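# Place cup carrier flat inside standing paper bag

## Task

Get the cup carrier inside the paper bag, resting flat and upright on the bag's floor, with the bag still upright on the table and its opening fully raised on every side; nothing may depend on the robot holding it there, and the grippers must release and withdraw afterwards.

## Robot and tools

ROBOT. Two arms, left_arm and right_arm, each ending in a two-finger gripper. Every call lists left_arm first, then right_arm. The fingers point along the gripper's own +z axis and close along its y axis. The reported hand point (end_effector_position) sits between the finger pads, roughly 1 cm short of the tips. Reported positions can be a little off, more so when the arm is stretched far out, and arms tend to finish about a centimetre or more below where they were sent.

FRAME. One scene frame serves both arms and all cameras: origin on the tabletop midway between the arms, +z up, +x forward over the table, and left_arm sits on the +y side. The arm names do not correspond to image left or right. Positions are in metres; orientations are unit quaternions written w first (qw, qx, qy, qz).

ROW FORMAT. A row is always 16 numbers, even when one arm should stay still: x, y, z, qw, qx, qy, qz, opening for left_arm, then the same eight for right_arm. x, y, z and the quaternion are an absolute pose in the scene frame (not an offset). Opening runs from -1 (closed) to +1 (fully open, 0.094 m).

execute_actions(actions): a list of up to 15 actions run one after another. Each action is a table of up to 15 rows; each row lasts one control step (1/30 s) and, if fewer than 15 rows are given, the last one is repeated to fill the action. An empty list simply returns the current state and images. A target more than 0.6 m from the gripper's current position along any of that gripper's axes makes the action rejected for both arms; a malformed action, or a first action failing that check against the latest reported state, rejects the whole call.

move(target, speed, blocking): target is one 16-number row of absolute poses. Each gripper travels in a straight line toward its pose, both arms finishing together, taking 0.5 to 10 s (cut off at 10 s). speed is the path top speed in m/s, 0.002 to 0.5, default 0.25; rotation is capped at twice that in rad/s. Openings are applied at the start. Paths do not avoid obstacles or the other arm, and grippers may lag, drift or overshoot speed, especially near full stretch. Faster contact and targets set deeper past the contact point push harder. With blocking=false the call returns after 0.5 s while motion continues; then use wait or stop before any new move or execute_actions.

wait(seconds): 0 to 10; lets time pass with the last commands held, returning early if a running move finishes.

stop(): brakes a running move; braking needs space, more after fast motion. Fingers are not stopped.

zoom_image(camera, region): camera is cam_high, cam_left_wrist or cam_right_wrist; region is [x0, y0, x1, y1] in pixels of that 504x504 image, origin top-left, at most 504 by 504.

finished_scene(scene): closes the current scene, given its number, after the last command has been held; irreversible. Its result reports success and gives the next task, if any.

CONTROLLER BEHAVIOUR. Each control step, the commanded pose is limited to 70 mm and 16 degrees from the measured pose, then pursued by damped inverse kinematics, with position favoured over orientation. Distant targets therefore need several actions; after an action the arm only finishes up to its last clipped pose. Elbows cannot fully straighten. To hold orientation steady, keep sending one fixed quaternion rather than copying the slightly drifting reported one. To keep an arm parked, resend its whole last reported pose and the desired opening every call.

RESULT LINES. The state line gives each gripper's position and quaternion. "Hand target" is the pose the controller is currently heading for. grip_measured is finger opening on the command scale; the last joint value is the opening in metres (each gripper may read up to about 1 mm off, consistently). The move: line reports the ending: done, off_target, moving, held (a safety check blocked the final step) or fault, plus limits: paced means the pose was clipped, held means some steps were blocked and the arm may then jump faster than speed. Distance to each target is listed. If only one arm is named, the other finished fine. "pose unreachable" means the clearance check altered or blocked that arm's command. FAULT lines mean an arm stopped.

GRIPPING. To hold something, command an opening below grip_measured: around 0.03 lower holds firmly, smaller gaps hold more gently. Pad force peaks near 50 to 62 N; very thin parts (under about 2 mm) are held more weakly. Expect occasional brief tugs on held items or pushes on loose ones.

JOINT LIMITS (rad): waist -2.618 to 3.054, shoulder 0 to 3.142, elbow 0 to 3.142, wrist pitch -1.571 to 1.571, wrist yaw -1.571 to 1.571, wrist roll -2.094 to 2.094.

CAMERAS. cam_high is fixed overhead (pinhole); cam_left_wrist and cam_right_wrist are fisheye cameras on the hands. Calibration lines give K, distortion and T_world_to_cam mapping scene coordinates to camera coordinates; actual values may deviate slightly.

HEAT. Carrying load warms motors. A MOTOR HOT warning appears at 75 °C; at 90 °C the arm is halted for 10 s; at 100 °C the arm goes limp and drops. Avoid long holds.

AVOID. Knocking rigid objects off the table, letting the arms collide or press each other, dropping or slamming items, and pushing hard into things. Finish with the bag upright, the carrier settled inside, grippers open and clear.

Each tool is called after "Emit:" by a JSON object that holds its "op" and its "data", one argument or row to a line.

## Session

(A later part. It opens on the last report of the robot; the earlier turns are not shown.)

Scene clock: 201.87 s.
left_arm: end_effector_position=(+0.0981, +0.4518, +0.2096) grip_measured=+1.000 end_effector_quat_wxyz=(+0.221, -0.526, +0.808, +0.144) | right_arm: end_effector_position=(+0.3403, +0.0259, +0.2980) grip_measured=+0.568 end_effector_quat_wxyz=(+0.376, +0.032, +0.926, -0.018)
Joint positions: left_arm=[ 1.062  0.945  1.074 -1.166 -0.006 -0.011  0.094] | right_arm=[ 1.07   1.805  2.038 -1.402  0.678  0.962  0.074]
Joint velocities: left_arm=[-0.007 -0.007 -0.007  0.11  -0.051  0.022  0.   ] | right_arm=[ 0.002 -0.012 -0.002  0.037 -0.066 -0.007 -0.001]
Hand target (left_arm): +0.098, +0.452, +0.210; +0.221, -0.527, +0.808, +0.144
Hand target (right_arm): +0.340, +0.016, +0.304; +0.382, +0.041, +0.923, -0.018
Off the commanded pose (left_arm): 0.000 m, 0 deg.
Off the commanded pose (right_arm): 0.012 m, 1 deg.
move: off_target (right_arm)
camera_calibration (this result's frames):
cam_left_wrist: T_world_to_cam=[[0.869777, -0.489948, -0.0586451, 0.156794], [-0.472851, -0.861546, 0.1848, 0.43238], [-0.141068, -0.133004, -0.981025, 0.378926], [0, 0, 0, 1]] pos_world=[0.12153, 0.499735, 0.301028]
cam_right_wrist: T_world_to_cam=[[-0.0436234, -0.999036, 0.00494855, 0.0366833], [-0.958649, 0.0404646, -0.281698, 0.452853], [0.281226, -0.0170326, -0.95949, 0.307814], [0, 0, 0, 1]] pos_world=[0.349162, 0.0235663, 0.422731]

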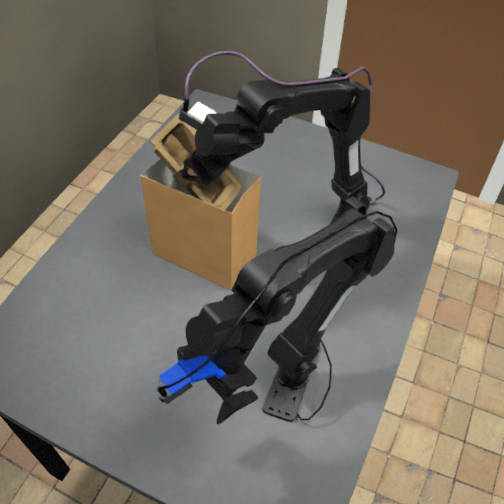

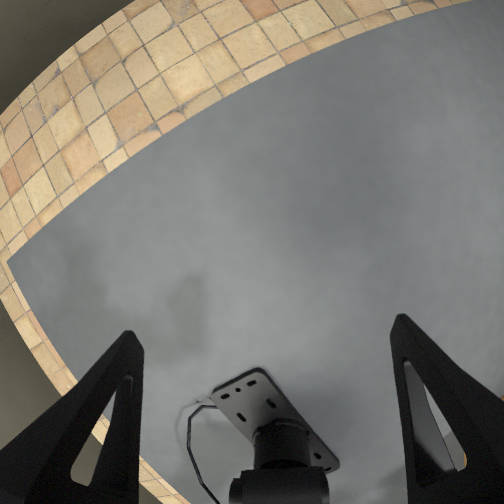

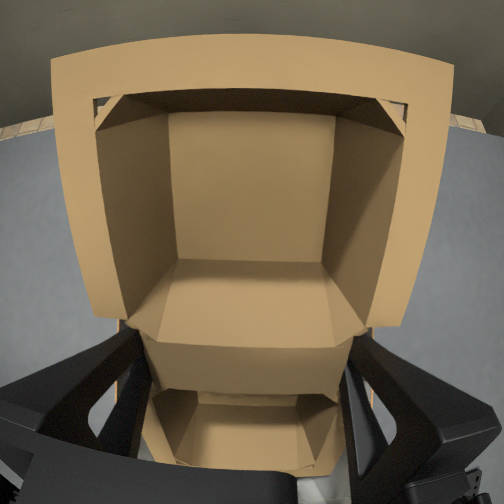

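Emit:
{"op": "move", "data": {
  "target": [0.098,0.4521,0.2098,0.221,-0.527,0.808,0.144,1.0, 0.335,0.016,0.265,0.3417,0.0410,0.9388,-0.0149,0.55],
  "speed": 0.045
}}

Emit:
{"op": "zoom_image", "data": {
  "camera": "cam_high",
  "region": [130,80,290,240]
}}

Scene clock: 207.77 s.
left_arm: end_effector_position=(+0.0981, +0.4518, +0.2096) grip_measured=+1.000 end_effector_quat_wxyz=(+0.221, -0.526, +0.808, +0.144) | right_arm: end_effector_position=(+0.3328, +0.0221, +0.2567) grip_measured=+0.568 end_effector_quat_wxyz=(+0.330, +0.029, +0.943, -0.024)
Joint positions: left_arm=[ 1.062  0.945  1.074 -1.166 -0.006 -0.011  0.094] | right_arm=[ 1.052  1.775  1.879 -1.341  0.597  0.977  0.074]
Joint velocities: left_arm=[-0.012 -0.002  0.017 -0.022  0.037 -0.022  0.   ] | right_arm=[ 0.002 -0.012  0.007  0.007 -0.022  0.037 -0.001]
Hand target (left_arm): +0.098, +0.452, +0.210; +0.221, -0.527, +0.808, +0.144
Hand target (right_arm): +0.335, +0.016, +0.265; +0.342, +0.042, +0.939, -0.015
Off the commanded pose (left_arm): 0.000 m, 0 deg.
Off the commanded pose (right_arm): 0.011 m, 2 deg.
move: off_target (right_arm)
camera_calibration (this result's frames):
cam_left_wrist: T_world_to_cam=[[0.869777, -0.489948, -0.0586451, 0.156794], [-0.472851, -0.861546, 0.1848, 0.43238], [-0.141068, -0.133004, -0.981025, 0.378926], [0, 0, 0, 1]] pos_world=[0.12153, 0.499735, 0.301028]
cam_right_wrist: T_world_to_cam=[[-0.0430922, -0.998904, 0.0182517, 0.0292257], [-0.981746, 0.0389504, -0.186164, 0.417321], [0.185249, -0.0259408, -0.982349, 0.308233], [0, 0, 0, 1]] pos_world=[0.353863, 0.0209347, 0.379949]

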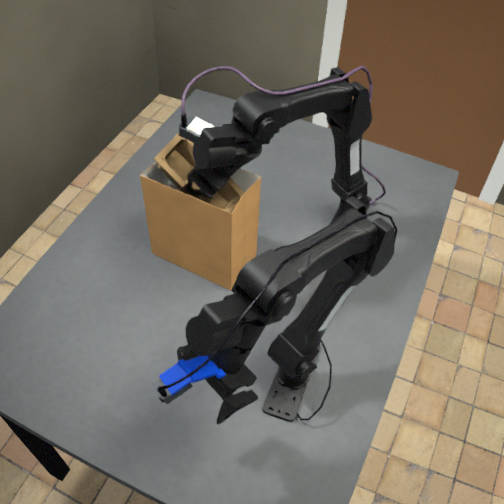

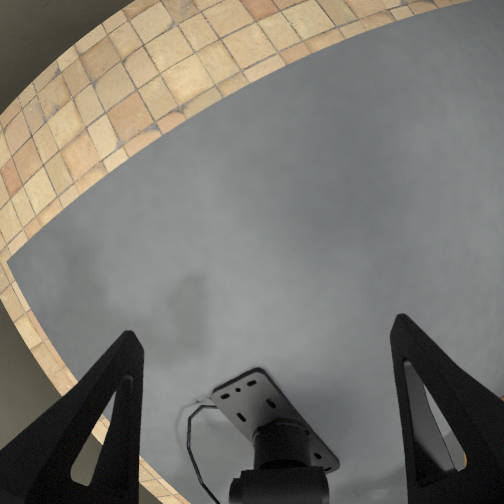

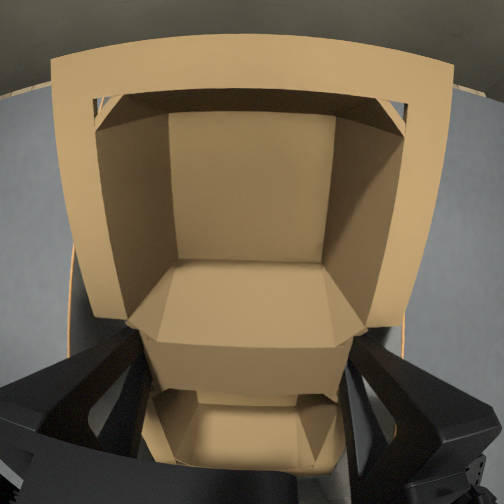

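Region (130, 80, 290, 240) of cam_high's 504x504 image, scaled by 3.150, with more detail than that image has.

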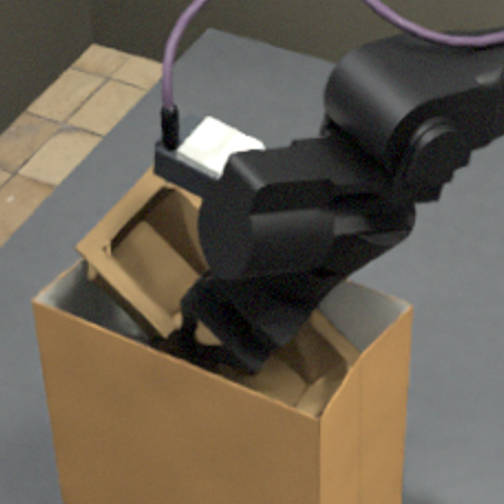

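Emit:
{"op": "move", "data": {
  "target": [0.098,0.4521,0.2098,0.221,-0.527,0.808,0.144,1.0, 0.336,0.025,0.257,0.3170,0.0414,0.9474,-0.0138,0.55],
  "speed": 0.03
}}

Scene clock: 213.47 s.
left_arm: end_effector_position=(+0.0981, +0.4518, +0.2096) grip_measured=+1.000 end_effector_quat_wxyz=(+0.221, -0.526, +0.808, +0.144) | right_arm: end_effector_position=(+0.3303, +0.0254, +0.2454) grip_measured=+0.568 end_effector_quat_wxyz=(+0.306, +0.030, +0.951, -0.021)
Joint positions: left_arm=[ 1.062  0.945  1.074 -1.166 -0.006 -0.011  0.094] | right_arm=[ 1.044  1.793  1.879 -1.348  0.551  0.985  0.074]
Joint velocities: left_arm=[-0.012  0.002 -0.002  0.022 -0.022 -0.066  0.   ] | right_arm=[-0.007 -0.012 -0.002  0.022  0.007 -0.007 -0.001]
Hand target (left_arm): +0.098, +0.452, +0.210; +0.221, -0.527, +0.808, +0.144
Hand target (right_arm): +0.336, +0.025, +0.257; +0.317, +0.041, +0.947, -0.014
Off the commanded pose (left_arm): 0.000 m, 0 deg.
Off the commanded pose (right_arm): 0.013 m, 2 deg.
move: off_target (right_arm)
camera_calibration (this result's frames):
cam_left_wrist: T_world_to_cam=[[0.869777, -0.489948, -0.0586451, 0.156794], [-0.472851, -0.861546, 0.1848, 0.43238], [-0.141068, -0.133004, -0.981025, 0.378926], [0, 0, 0, 1]] pos_world=[0.12153, 0.499735, 0.301028]
cam_right_wrist: T_world_to_cam=[[-0.0423898, -0.999004, 0.0139211, 0.0333884], [-0.989836, 0.0400994, -0.136444, 0.403075], [0.13575, -0.0195635, -0.99055, 0.315895], [0, 0, 0, 1]] pos_world=[0.357511, 0.0233721, 0.367442]

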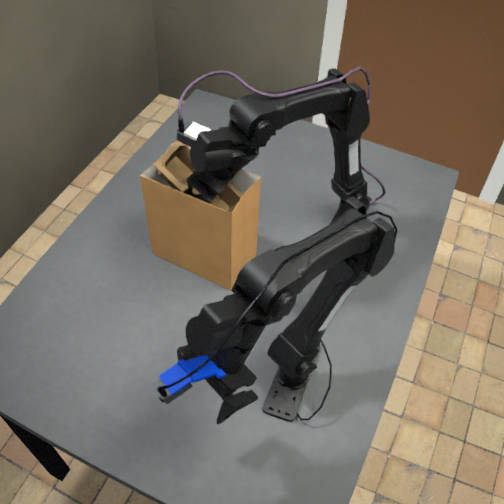

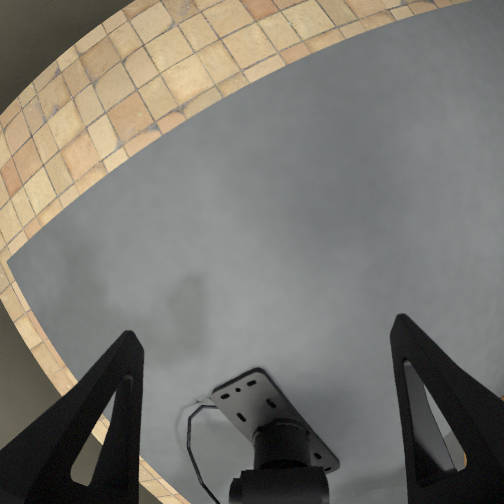

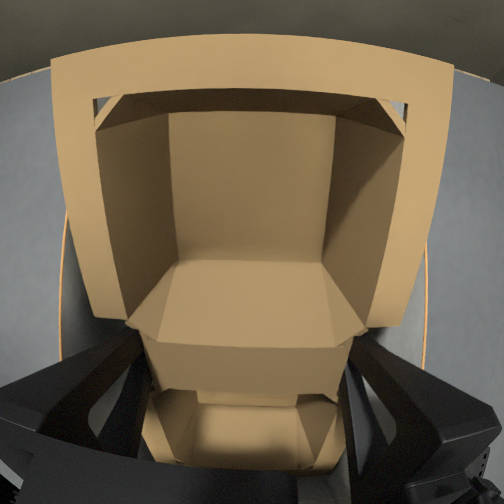

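Emit:
{"op": "move", "data": {
  "target": [0.098,0.4521,0.2098,0.221,-0.527,0.808,0.144,1.0, 0.336,0.024,0.212,0.2586,0.0421,0.9650,-0.0113,0.55],
  "speed": 0.045
}}

Emit:
{"op": "zoom_image", "data": {
  "camera": "cam_high",
  "region": [130,100,290,260]
}}

Scene clock: 217.77 s.
left_arm: end_effector_position=(+0.0981, +0.4518, +0.2096) grip_measured=+1.000 end_effector_quat_wxyz=(+0.221, -0.526, +0.808, +0.144) | right_arm: end_effector_position=(+0.3312, +0.0255, +0.2201) grip_measured=+0.568 end_effector_quat_wxyz=(+0.259, +0.042, +0.965, -0.002)
Joint positions: left_arm=[ 1.062  0.945  1.074 -1.166 -0.006 -0.011  0.094] | right_arm=[ 0.996  1.793  1.816 -1.298  0.439  0.983  0.074]
Joint velocities: left_arm=[-0.017 -0.002 -0.017 -0.022  0.022 -0.051  0.   ] | right_arm=[-0.002  0.002  0.007  0.051 -0.037 -0.007 -0.   ]
Hand target (left_arm): +0.098, +0.452, +0.210; +0.221, -0.527, +0.808, +0.144
Hand target (right_arm): +0.336, +0.024, +0.212; +0.259, +0.042, +0.965, -0.012
Off the commanded pose (left_arm): 0.000 m, 0 deg.
Off the commanded pose (right_arm): 0.010 m, 1 deg.
move: done
camera_calibration (this result's frames):
cam_left_wrist: T_world_to_cam=[[0.869777, -0.489948, -0.0586451, 0.156794], [-0.472851, -0.861546, 0.1848, 0.43238], [-0.141068, -0.133004, -0.981025, 0.378926], [0, 0, 0, 1]] pos_world=[0.12153, 0.499735, 0.301028]
cam_right_wrist: T_world_to_cam=[[-0.0553566, -0.998068, -0.0282117, 0.0474655], [-0.997687, 0.0564078, -0.0379349, 0.38106], [0.0394529, 0.0260465, -0.998882, 0.323238], [0, 0, 0, 1]] pos_world=[0.370053, 0.0174598, 0.338671]

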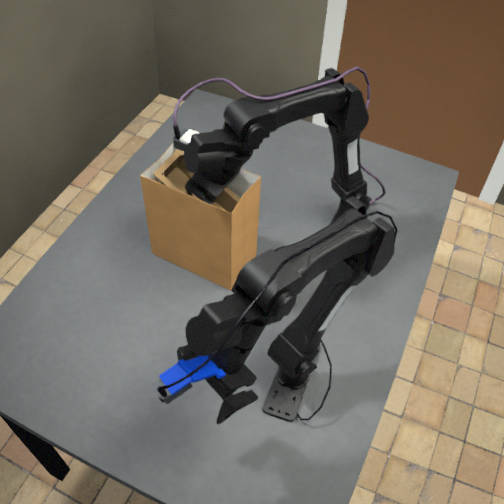

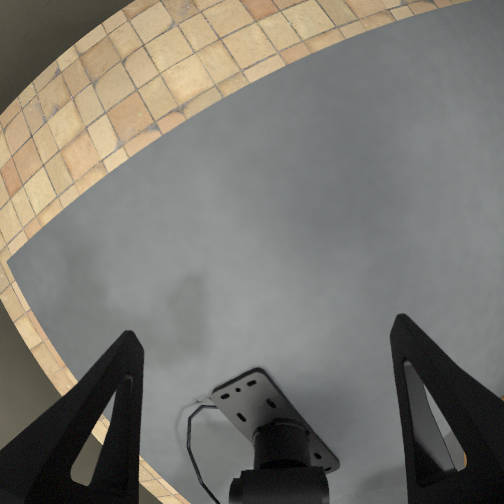

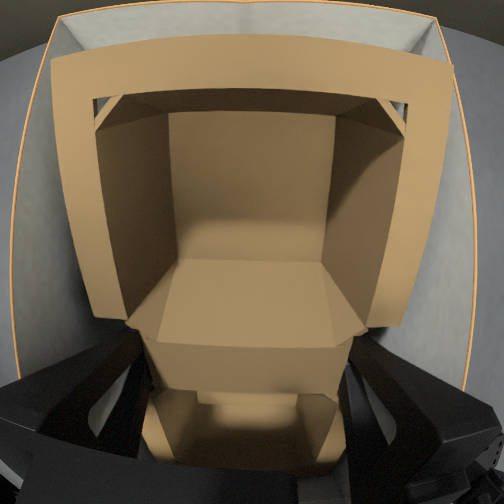

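Region (130, 100, 290, 260) of cam_high's 504x504 image, scaled by 3.150, with more detail than that image has.

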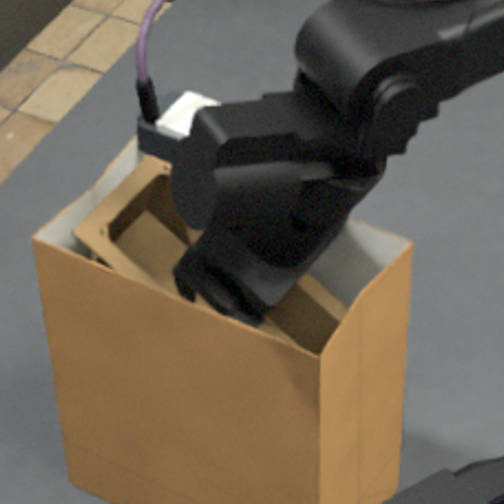

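Emit:
{"op": "move", "data": {
  "target": [0.098,0.4521,0.2098,0.221,-0.527,0.808,0.144,1.0, 0.335,0.027,0.175,0.2162,0.0426,0.9754,-0.0094,0.55],
  "speed": 0.04
}}

Emit:
{"op": "zoom_image", "data": {
  "camera": "cam_high",
  "region": [130,100,290,260]
}}

Scene clock: 222.63 s.
left_arm: end_effector_position=(+0.0981, +0.4518, +0.2096) grip_measured=+1.000 end_effector_quat_wxyz=(+0.221, -0.526, +0.808, +0.144) | right_arm: end_effector_position=(+0.3311, +0.0298, +0.1794) grip_measured=+0.568 end_effector_quat_wxyz=(+0.214, +0.042, +0.976, -0.005)
Joint positions: left_arm=[ 1.062  0.945  1.074 -1.166 -0.006 -0.011  0.094] | right_arm=[ 0.97   1.83   1.732 -1.23   0.36   0.977  0.074]
Joint velocities: left_arm=[-0.012  0.007 -0.002  0.037  0.051 -0.007  0.   ] | right_arm=[-0.007 -0.007 -0.002 -0.066 -0.022 -0.007  0.   ]
Hand target (left_arm): +0.098, +0.452, +0.210; +0.221, -0.527, +0.808, +0.144
Hand target (right_arm): +0.335, +0.027, +0.175; +0.216, +0.043, +0.975, -0.010
Off the commanded pose (left_arm): 0.000 m, 0 deg.
Off the commanded pose (right_arm): 0.007 m, 1 deg.
move: done
camera_calibration (this result's frames):
cam_left_wrist: T_world_to_cam=[[0.869777, -0.489948, -0.0586451, 0.156794], [-0.472851, -0.861546, 0.1848, 0.43238], [-0.141068, -0.133004, -0.981025, 0.378926], [0, 0, 0, 1]] pos_world=[0.12153, 0.499735, 0.301028]
cam_right_wrist: T_world_to_cam=[[-0.057496, -0.998102, -0.0220368, 0.0501841], [-0.996924, 0.0562225, 0.0546064, 0.362329], [-0.0532638, 0.0251087, -0.998265, 0.313151], [0, 0, 0, 1]] pos_world=[0.38078, 0.021855, 0.293928]

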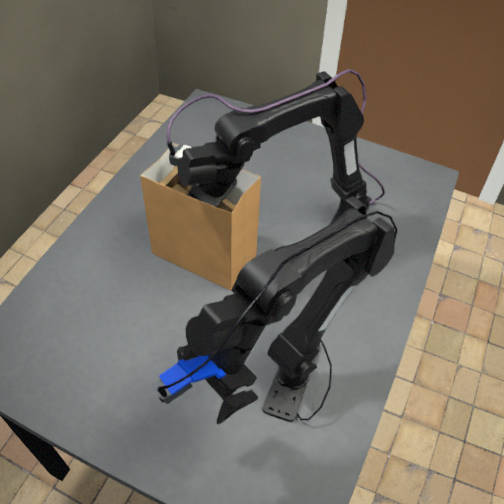

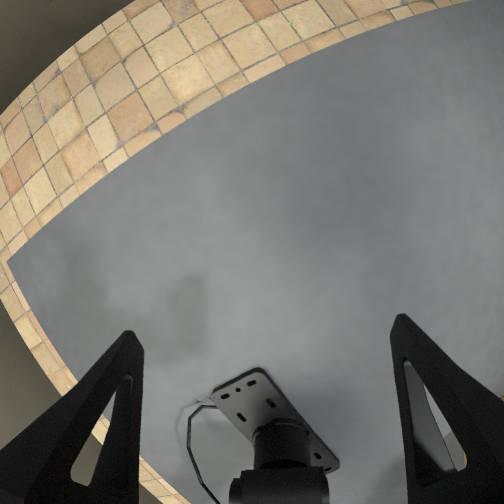

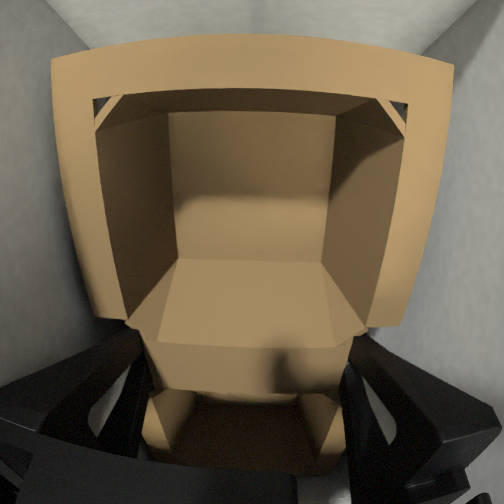

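Region (130, 100, 290, 260) of cam_high's 504x504 image, scaled by 3.150, with more detail than that image has.

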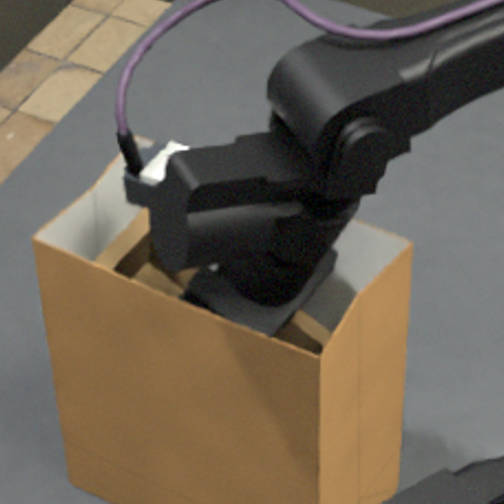

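Emit:
{"op": "move", "data": {
  "target": [0.098,0.4521,0.2098,0.221,-0.527,0.808,0.144,1.0, 0.335,0.024,0.128,0.1304,0.0432,0.9905,-0.0057,0.55],
  "speed": 0.045
}}

Emit:
{"op": "zoom_image", "data": {
  "camera": "cam_high",
  "region": [130,100,290,260]
}}

Scene clock: 239.37 s.
left_arm: end_effector_position=(+0.0981, +0.4518, +0.2096) grip_measured=+1.000 end_effector_quat_wxyz=(+0.221, -0.526, +0.808, +0.144) | right_arm: end_effector_position=(+0.3322, +0.0273, +0.1335) grip_measured=+0.568 end_effector_quat_wxyz=(+0.131, +0.043, +0.990, -0.002)
Joint positions: left_arm=[ 1.062  0.945  1.074 -1.166 -0.006 -0.011  0.094] | right_arm=[ 0.898  1.901  1.687 -1.197  0.209  0.935  0.074]
Joint velocities: left_arm=[ 0.002 -0.027 -0.012  0.022 -0.007  0.022  0.   ] | right_arm=[-0.007  0.002  0.002  0.007 -0.081 -0.037 -0.   ]
Hand target (left_arm): +0.098, +0.452, +0.210; +0.221, -0.527, +0.808, +0.144
Hand target (right_arm): +0.335, +0.024, +0.128; +0.131, +0.044, +0.990, -0.007
Off the commanded pose (left_arm): 0.000 m, 0 deg.
Off the commanded pose (right_arm): 0.007 m, 0 deg.
move: done
camera_calibration (this result's frames):
cam_left_wrist: T_world_to_cam=[[0.869777, -0.489948, -0.0586451, 0.156794], [-0.472851, -0.861546, 0.1848, 0.43238], [-0.141068, -0.133004, -0.981025, 0.378926], [0, 0, 0, 1]] pos_world=[0.12153, 0.499735, 0.301028]
cam_right_wrist: T_world_to_cam=[[-0.0628212, -0.997723, -0.0245355, 0.048806], [-0.973506, 0.0558435, 0.221739, 0.335945], [-0.219864, 0.0378153, -0.974797, 0.319296], [0, 0, 0, 1]] pos_world=[0.400312, 0.0178602, 0.237954]

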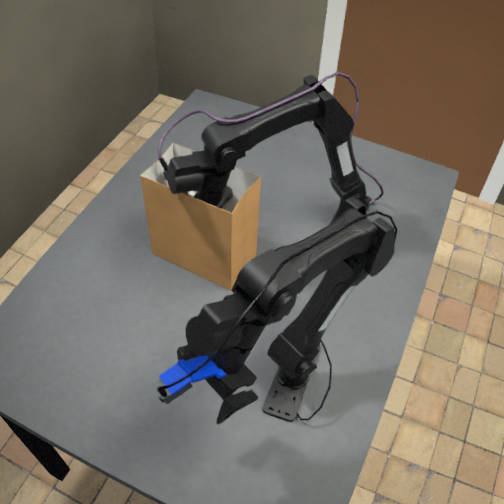

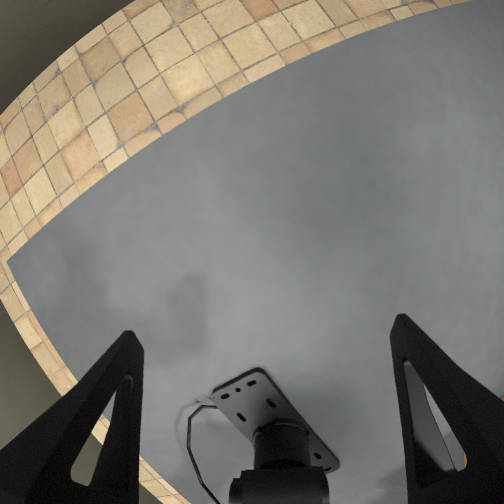

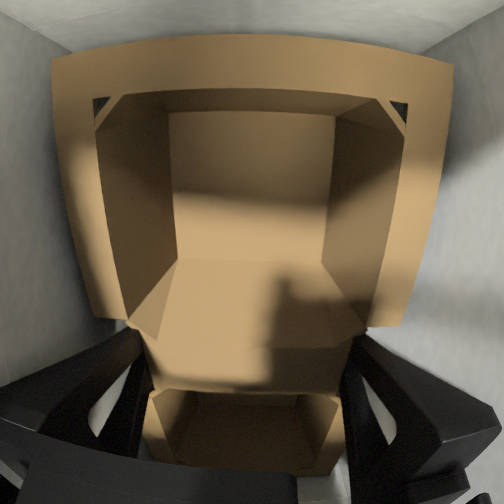

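Region (130, 100, 290, 260) of cam_high's 504x504 image, scaled by 3.150, with more detail than that image has.

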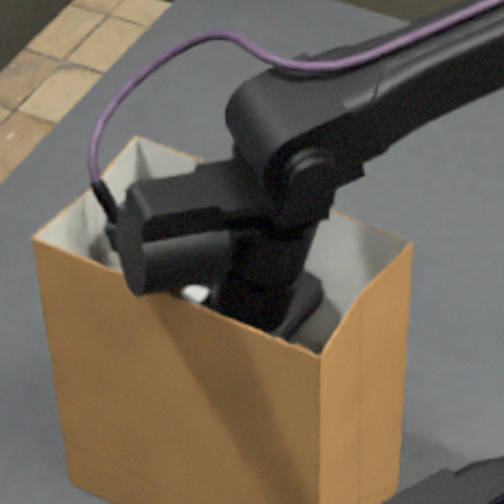

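Emit:
{"op": "execute_actions", "data": {
  "actions": []
}}

Scene clock: 249.97 s.
left_arm: end_effector_position=(+0.0981, +0.4518, +0.2096) grip_measured=+1.000 end_effector_quat_wxyz=(+0.221, -0.526, +0.808, +0.144) | right_arm: end_effector_position=(+0.3321, +0.0275, +0.1335) grip_measured=+0.568 end_effector_quat_wxyz=(+0.130, +0.043, +0.991, -0.002)
Joint positions: left_arm=[ 1.062  0.945  1.074 -1.166 -0.006 -0.011  0.094] | right_arm=[ 0.898  1.901  1.687 -1.196  0.207  0.934  0.074]
Joint velocities: left_arm=[ 0.007 -0.017 -0.007 -0.022 -0.022 -0.066  0.   ] | right_arm=[-0.002  0.017 -0.017 -0.022 -0.037 -0.051 -0.   ]
Hand target (left_arm): +0.098, +0.452, +0.210; +0.221, -0.527, +0.808, +0.144
Hand target (right_arm): +0.335, +0.024, +0.128; +0.131, +0.044, +0.990, -0.007
Off the commanded pose (left_arm): 0.000 m, 0 deg.
Off the commanded pose (right_arm): 0.007 m, 0 deg.
camera_calibration (this result's frames):
cam_left_wrist: T_world_to_cam=[[0.869777, -0.489948, -0.0586451, 0.156794], [-0.472851, -0.861546, 0.1848, 0.43238], [-0.141068, -0.133004, -0.981025, 0.378926], [0, 0, 0, 1]] pos_world=[0.12153, 0.499735, 0.301028]
cam_right_wrist: T_world_to_cam=[[-0.0619194, -0.99776, -0.0253206, 0.0488104], [-0.973418, 0.054765, 0.222392, 0.335767], [-0.220507, 0.0384179, -0.974629, 0.319417], [0, 0, 0, 1]] pos_world=[0.400298, 0.0180414, 0.237877]

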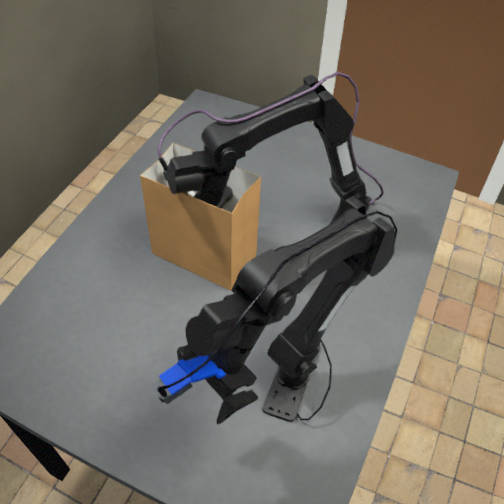

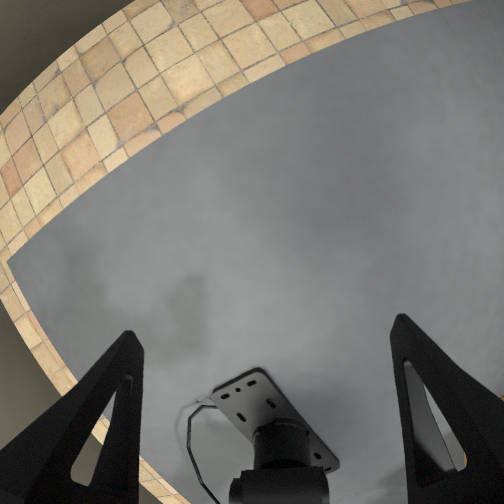

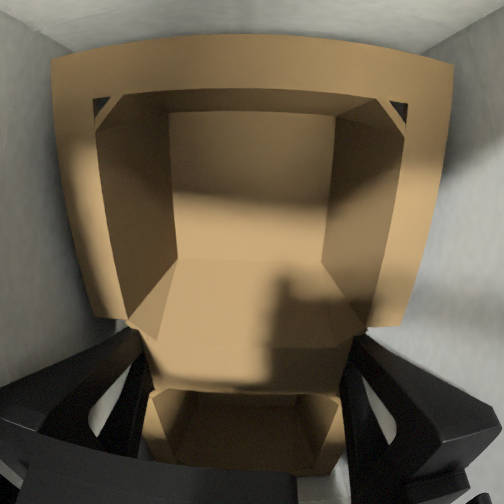

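Emit:
{"op": "zoom_image", "data": {
  "camera": "cam_high",
  "region": [120, 100, 300, 300]
}}

Region (120, 100, 300, 300) of cam_high's 504x504 image, scaled by 2.520, with more detail than that image has; it fills the left 454 columns of this view, and the rest is white.

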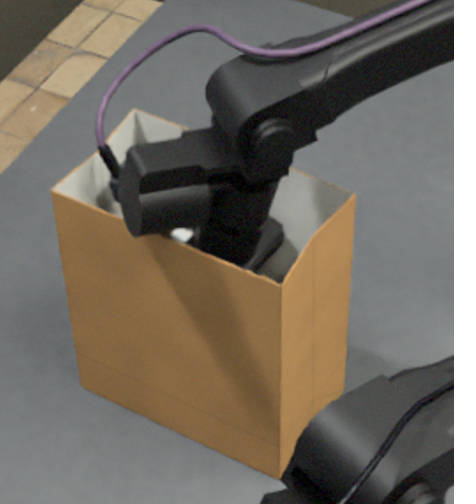

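Emit:
{"op": "move", "data": {
  "target": [0.098,0.4521,0.2098,0.221,-0.527,0.808,0.144,1.0, 0.335,0.024,0.130,0.1040,-0.1040,0.9891,0.0109,0.55],
  "speed": 0.06
}}

Emit:
{"op": "zoom_image", "data": {
  "camera": "cam_high",
  "region": [120, 100, 300, 300]
}}

Scene clock: 258.40 s.
left_arm: end_effector_position=(+0.0981, +0.4518, +0.2096) grip_measured=+1.000 end_effector_quat_wxyz=(+0.221, -0.526, +0.808, +0.144) | right_arm: end_effector_position=(+0.3333, +0.0275, +0.1312) grip_measured=+0.568 end_effector_quat_wxyz=(+0.101, -0.104, +0.989, +0.010)
Joint positions: left_arm=[ 1.062  0.945  1.074 -1.166 -0.006 -0.011  0.094] | right_arm=[ 0.857  1.901  1.687 -1.19   0.118  0.604  0.074]
Joint velocities: left_arm=[-0.002  0.012 -0.012 -0.051 -0.007 -0.007  0.   ] | right_arm=[-0.012 -0.012  0.012  0.037 -0.022 -0.051  0.   ]
Hand target (left_arm): +0.098, +0.452, +0.210; +0.221, -0.527, +0.808, +0.144
Hand target (right_arm): +0.335, +0.024, +0.130; +0.104, -0.104, +0.989, +0.011
Off the commanded pose (left_arm): 0.000 m, 0 deg.
Off the commanded pose (right_arm): 0.004 m, 0 deg.
move: done
camera_calibration (this result's frames):
cam_left_wrist: T_world_to_cam=[[0.869777, -0.489948, -0.0586451, 0.156794], [-0.472851, -0.861546, 0.1848, 0.43238], [-0.141068, -0.133004, -0.981025, 0.378926], [0, 0, 0, 1]] pos_world=[0.12153, 0.499735, 0.301028]
cam_right_wrist: T_world_to_cam=[[0.22898, -0.97327, -0.0177235, -0.0497294], [-0.933904, -0.224781, 0.278022, 0.324651], [-0.274574, -0.0471093, -0.960411, 0.335957], [0, 0, 0, 1]] pos_world=[0.406825, 0.0404022, 0.231515]

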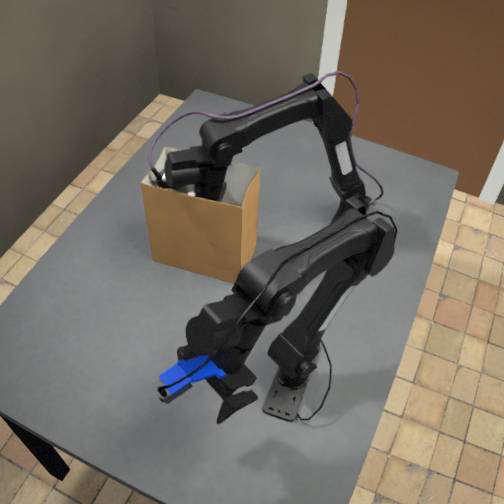

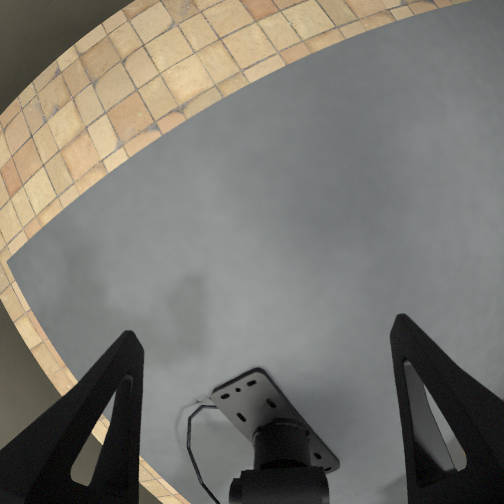

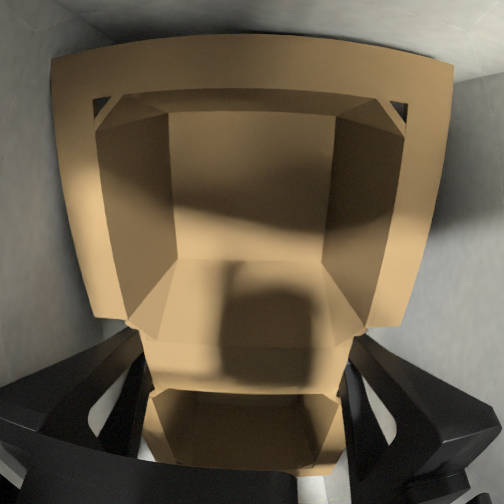

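Region (120, 100, 300, 300) of cam_high's 504x504 image, scaled by 2.520, with more detail than that image has; it fills the left 454 columns of this view, and the rest is white.

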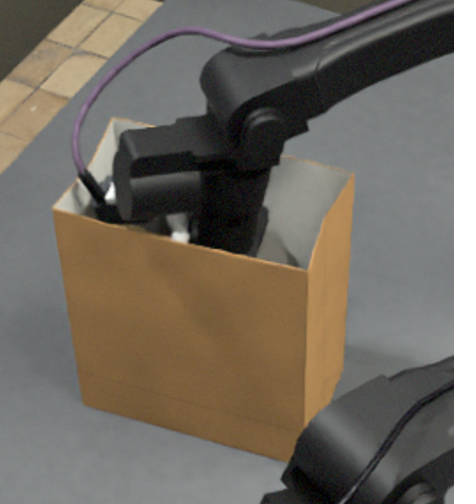

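The bag rotates with the carrier. Continue the rotation.

Emit:
{"op": "move", "data": {
  "target": [0.098,0.4521,0.2098,0.221,-0.527,0.808,0.144,1.0, 0.335,0.024,0.130,0.1010,-0.2574,0.9606,0.0271,0.55],
  "speed": 0.06
}}

Emit:
{"op": "zoom_image", "data": {
  "camera": "cam_high",
  "region": [120, 100, 300, 300]
}}

Scene clock: 263.93 s.
left_arm: end_effector_position=(+0.0981, +0.4518, +0.2096) grip_measured=+1.000 end_effector_quat_wxyz=(+0.221, -0.526, +0.808, +0.144) | right_arm: end_effector_position=(+0.3328, +0.0261, +0.1193) grip_measured=+0.568 end_effector_quat_wxyz=(+0.084, -0.258, +0.962, +0.016)
Joint positions: left_arm=[ 1.062  0.945  1.074 -1.166 -0.006 -0.011  0.094] | right_arm=[ 0.828  1.901  1.644 -1.152  0.058  0.265  0.074]
Joint velocities: left_arm=[-0.007  0.002 -0.002 -0.037 -0.022  0.007  0.   ] | right_arm=[-0.007 -0.012 -0.012  0.037  0.051 -0.125 -0.   ]
Hand target (left_arm): +0.098, +0.452, +0.210; +0.221, -0.527, +0.808, +0.144
Hand target (right_arm): +0.335, +0.024, +0.130; +0.101, -0.258, +0.961, +0.027
Off the commanded pose (left_arm): 0.000 m, 0 deg.
Off the commanded pose (right_arm): 0.011 m, 2 deg.
move: off_target (right_arm)
camera_calibration (this result's frames):
cam_left_wrist: T_world_to_cam=[[0.869777, -0.489948, -0.0586451, 0.156794], [-0.472851, -0.861546, 0.1848, 0.43238], [-0.141068, -0.133004, -0.981025, 0.378926], [0, 0, 0, 1]] pos_world=[0.12153, 0.499735, 0.301028]
cam_right_wrist: T_world_to_cam=[[0.518284, -0.855177, -0.00737353, -0.151796], [-0.812068, -0.494825, 0.309345, 0.289983], [-0.268193, -0.154341, -0.950921, 0.323885], [0, 0, 0, 1]] pos_world=[0.401023, 0.0636673, 0.217165]

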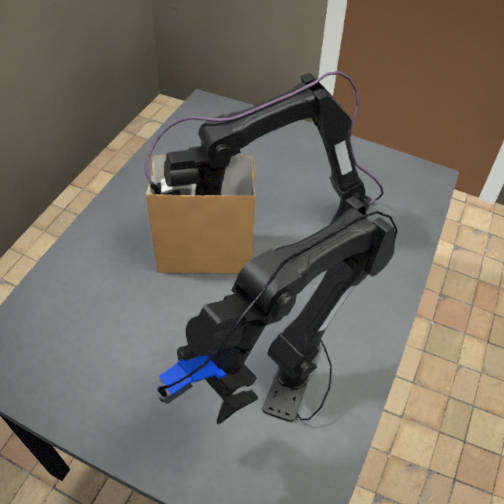

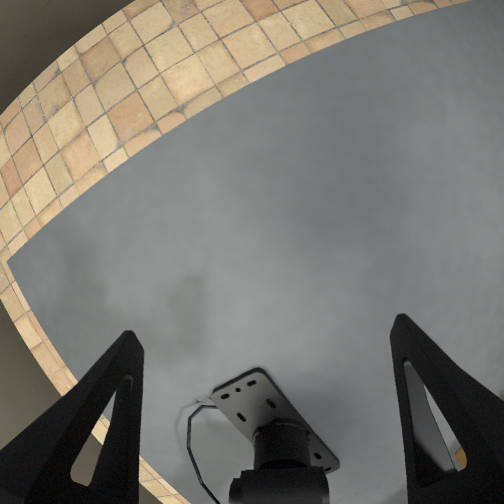

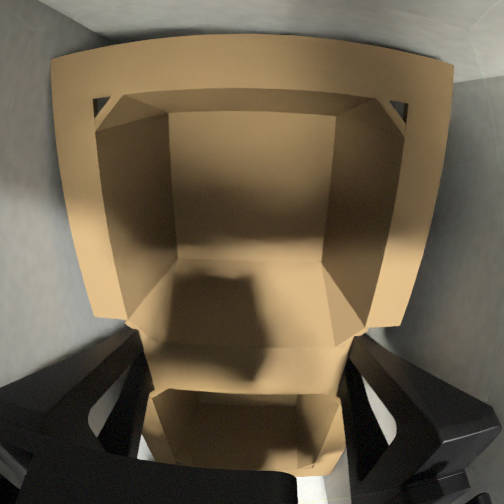

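Region (120, 100, 300, 300) of cam_high's 504x504 image, scaled by 2.520, with more detail than that image has; it fills the left 454 columns of this view, and the rest is white.

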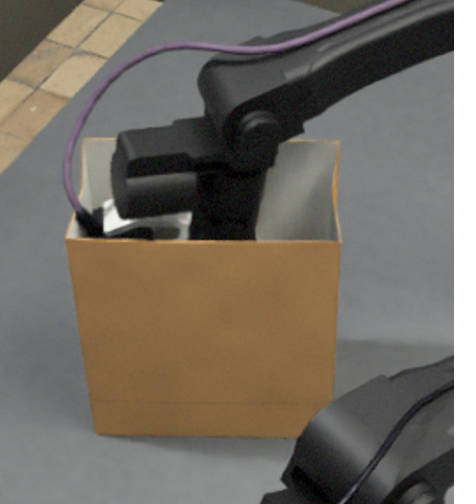

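Emit:
{"op": "move", "data": {
  "target": [0.098,0.4521,0.2098,0.221,-0.527,0.808,0.144,1.0, 0.335,0.024,0.122,0.0814,-0.3570,0.9300,0.0312,0.55],
  "speed": 0.06
}}

Emit:
{"op": "zoom_image", "data": {
  "camera": "cam_high",
  "region": [120, 100, 300, 300]
}}

Scene clock: 272.53 s.
left_arm: end_effector_position=(+0.0981, +0.4518, +0.2096) grip_measured=+1.000 end_effector_quat_wxyz=(+0.221, -0.526, +0.808, +0.144) | right_arm: end_effector_position=(+0.3334, +0.0256, +0.1191) grip_measured=+0.568 end_effector_quat_wxyz=(+0.077, -0.357, +0.931, +0.026)
Joint positions: left_arm=[ 1.062  0.945  1.074 -1.166 -0.006 -0.011  0.094] | right_arm=[ 0.806  1.901  1.644 -1.151  0.013  0.04   0.074]
Joint velocities: left_arm=[-0.002  0.017 -0.012  0.022  0.007 -0.037  0.   ] | right_arm=[-0.022  0.007 -0.017 -0.066 -0.051 -0.007 -0.   ]
Hand target (left_arm): +0.098, +0.452, +0.210; +0.221, -0.527, +0.808, +0.144
Hand target (right_arm): +0.335, +0.024, +0.122; +0.081, -0.357, +0.930, +0.031
Off the commanded pose (left_arm): 0.000 m, 0 deg.
Off the commanded pose (right_arm): 0.004 m, 1 deg.
move: done
camera_calibration (this result's frames):
cam_left_wrist: T_world_to_cam=[[0.869777, -0.489948, -0.0586451, 0.156794], [-0.472851, -0.861546, 0.1848, 0.43238], [-0.141068, -0.133004, -0.981025, 0.378926], [0, 0, 0, 1]] pos_world=[0.12153, 0.499735, 0.301028]
cam_right_wrist: T_world_to_cam=[[0.683499, -0.729817, -0.0139844, -0.210055], [-0.68911, -0.651457, 0.31738, 0.252322], [-0.24074, -0.207292, -0.948195, 0.315583], [0, 0, 0, 1]] pos_world=[0.393424, 0.0764931, 0.216215]

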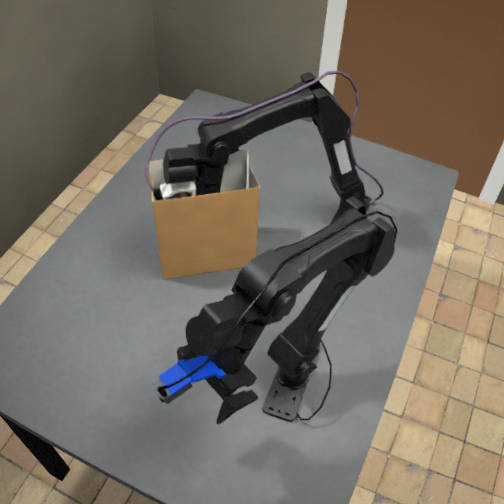

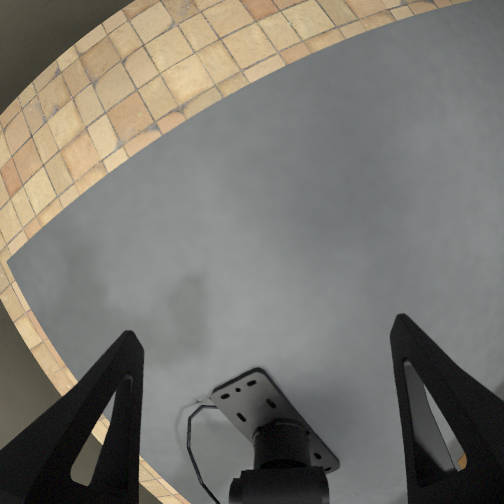

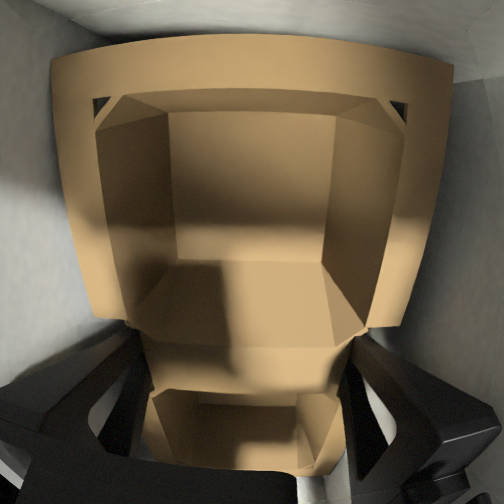

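Region (120, 100, 300, 300) of cam_high's 504x504 image, scaled by 2.520, with more detail than that image has; it fills the left 454 columns of this view, and the rest is white.

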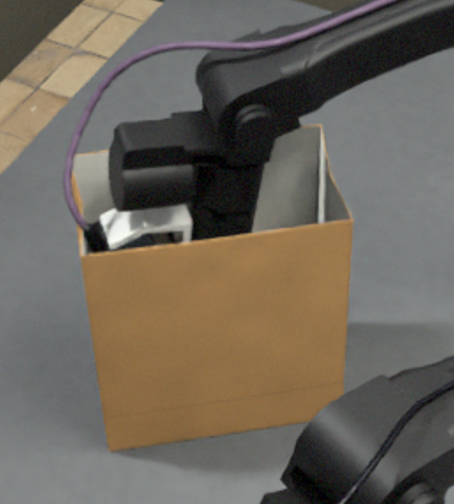

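Emit:
{"op": "move", "data": {
  "target": [0.098,0.4521,0.2098,0.221,-0.527,0.808,0.144,1.0, 0.335,0.024,0.085,0.0488,-0.3579,0.9323,0.0187,0.55],
  "speed": 0.05
}}

Emit:
{"op": "zoom_image", "data": {
  "camera": "cam_high",
  "region": [120, 100, 300, 300]
}}

Scene clock: 276.87 s.
left_arm: end_effector_position=(+0.0981, +0.4518, +0.2096) grip_measured=+1.000 end_effector_quat_wxyz=(+0.221, -0.526, +0.808, +0.144) | right_arm: end_effector_position=(+0.3328, +0.0255, +0.0888) grip_measured=+0.568 end_effector_quat_wxyz=(+0.049, -0.359, +0.932, +0.015)
Joint positions: left_arm=[ 1.062  0.945  1.074 -1.166 -0.006 -0.011  0.094] | right_arm=[ 0.806  1.965  1.621 -1.125  0.011  0.037  0.074]
Joint velocities: left_arm=[-0.002 -0.002  0.002  0.007  0.007  0.051  0.   ] | right_arm=[-0.007 -0.017  0.007  0.066 -0.022 -0.037 -0.   ]
Hand target (left_arm): +0.098, +0.452, +0.210; +0.221, -0.527, +0.808, +0.144
Hand target (right_arm): +0.335, +0.024, +0.085; +0.049, -0.358, +0.932, +0.018
Off the commanded pose (left_arm): 0.000 m, 0 deg.
Off the commanded pose (right_arm): 0.005 m, 0 deg.
move: done
camera_calibration (this result's frames):
cam_left_wrist: T_world_to_cam=[[0.869777, -0.489948, -0.0586451, 0.156794], [-0.472851, -0.861546, 0.1848, 0.43238], [-0.141068, -0.133004, -0.981025, 0.378926], [0, 0, 0, 1]] pos_world=[0.12153, 0.499735, 0.301028]
cam_right_wrist: T_world_to_cam=[[0.685251, -0.728166, -0.0143176, -0.210743], [-0.671396, -0.639201, 0.375033, 0.25014], [-0.282238, -0.247379, -0.926901, 0.29969], [0, 0, 0, 1]] pos_world=[0.396939, 0.0805705, 0.180955]

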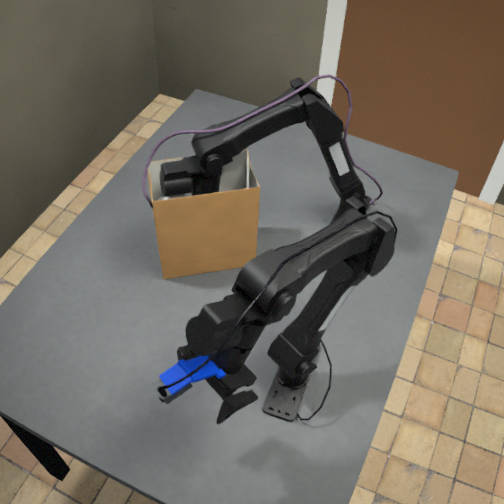

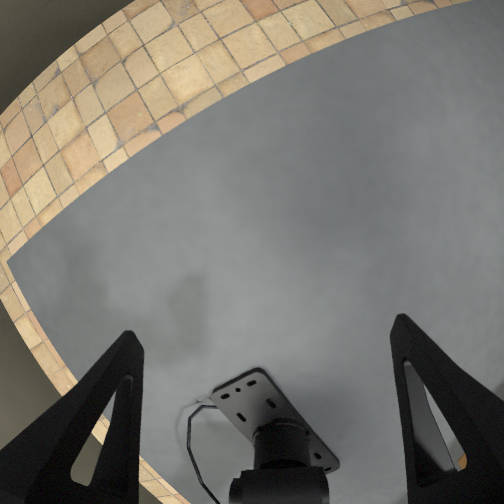

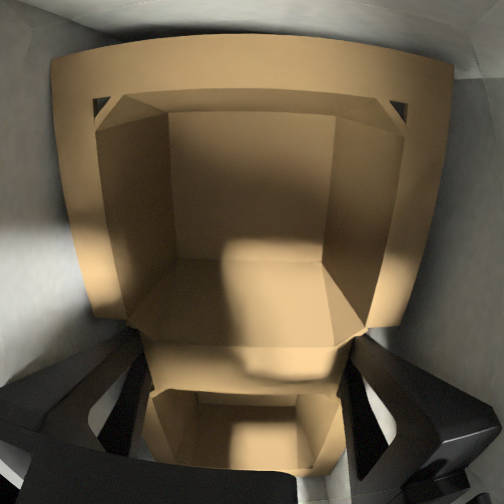

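Region (120, 100, 300, 300) of cam_high's 504x504 image, scaled by 2.520, with more detail than that image has; it fills the left 454 columns of this view, and the rest is white.

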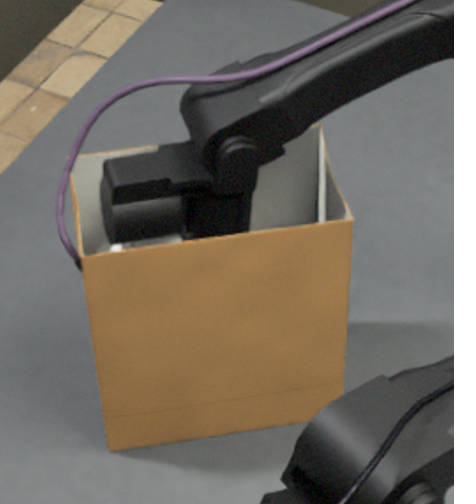

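Emit:
{"op": "move", "data": {
  "target": [0.098,0.4521,0.2098,0.221,-0.527,0.808,0.144,1.0, 0.335,0.024,0.055,0.0163,-0.3583,0.9334,0.0063,0.55],
  "speed": 0.05
}}

Emit:
{"op": "zoom_image", "data": {
  "camera": "cam_high",
  "region": [120, 100, 300, 300]
}}

Scene clock: 280.67 s.
left_arm: end_effector_position=(+0.0981, +0.4518, +0.2096) grip_measured=+1.000 end_effector_quat_wxyz=(+0.221, -0.526, +0.808, +0.144) | right_arm: end_effector_position=(+0.3316, +0.0249, +0.0572) grip_measured=+0.568 end_effector_quat_wxyz=(+0.014, -0.360, +0.933, +0.001)
Joint positions: left_arm=[ 1.062  0.945  1.074 -1.166 -0.006 -0.011  0.094] | right_arm=[ 0.806  2.05   1.621 -1.114  0.009  0.036  0.074]
Joint velocities: left_arm=[ 0.002 -0.017 -0.002 -0.037 -0.037 -0.051  0.   ] | right_arm=[ 0.002  0.017 -0.012 -0.007 -0.066  0.037 -0.   ]
Hand target (left_arm): +0.098, +0.452, +0.210; +0.221, -0.527, +0.808, +0.144
Hand target (right_arm): +0.335, +0.024, +0.055; +0.016, -0.358, +0.934, +0.006
Off the commanded pose (left_arm): 0.000 m, 0 deg.
Off the commanded pose (right_arm): 0.004 m, 1 deg.
move: done
camera_calibration (this result's frames):
cam_left_wrist: T_world_to_cam=[[0.869777, -0.489948, -0.0586451, 0.156794], [-0.472851, -0.861546, 0.1848, 0.43238], [-0.141068, -0.133004, -0.981025, 0.378926], [0, 0, 0, 1]] pos_world=[0.12153, 0.499735, 0.301028]
cam_right_wrist: T_world_to_cam=[[0.685103, -0.728295, -0.014862, -0.210796], [-0.648634, -0.619198, 0.44257, 0.248874], [-0.331524, -0.293566, -0.896611, 0.285652], [0, 0, 0, 1]] pos_world=[0.400545, 0.0844383, 0.142841]

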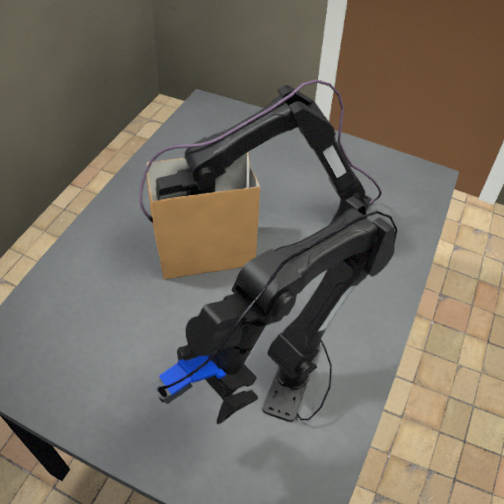

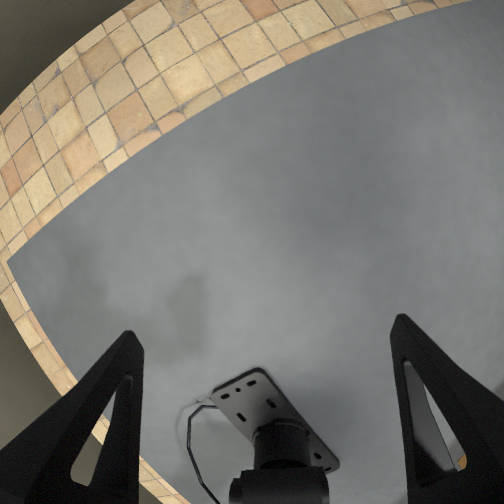

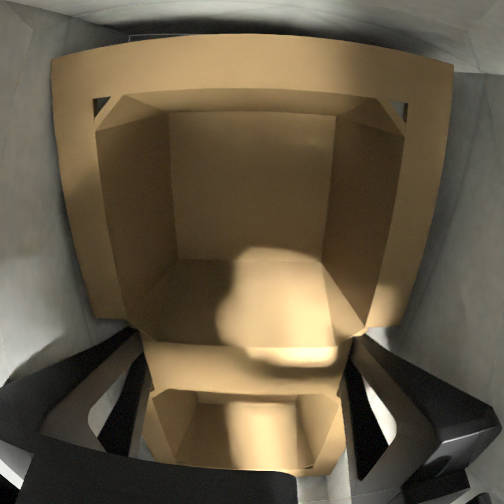

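Region (120, 100, 300, 300) of cam_high's 504x504 image, scaled by 2.520, with more detail than that image has; it fills the left 454 columns of this view, and the rest is white.

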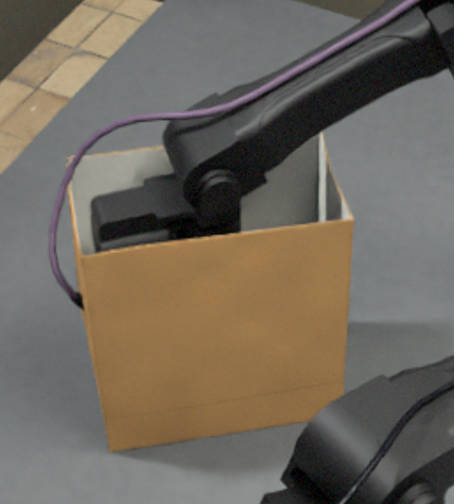

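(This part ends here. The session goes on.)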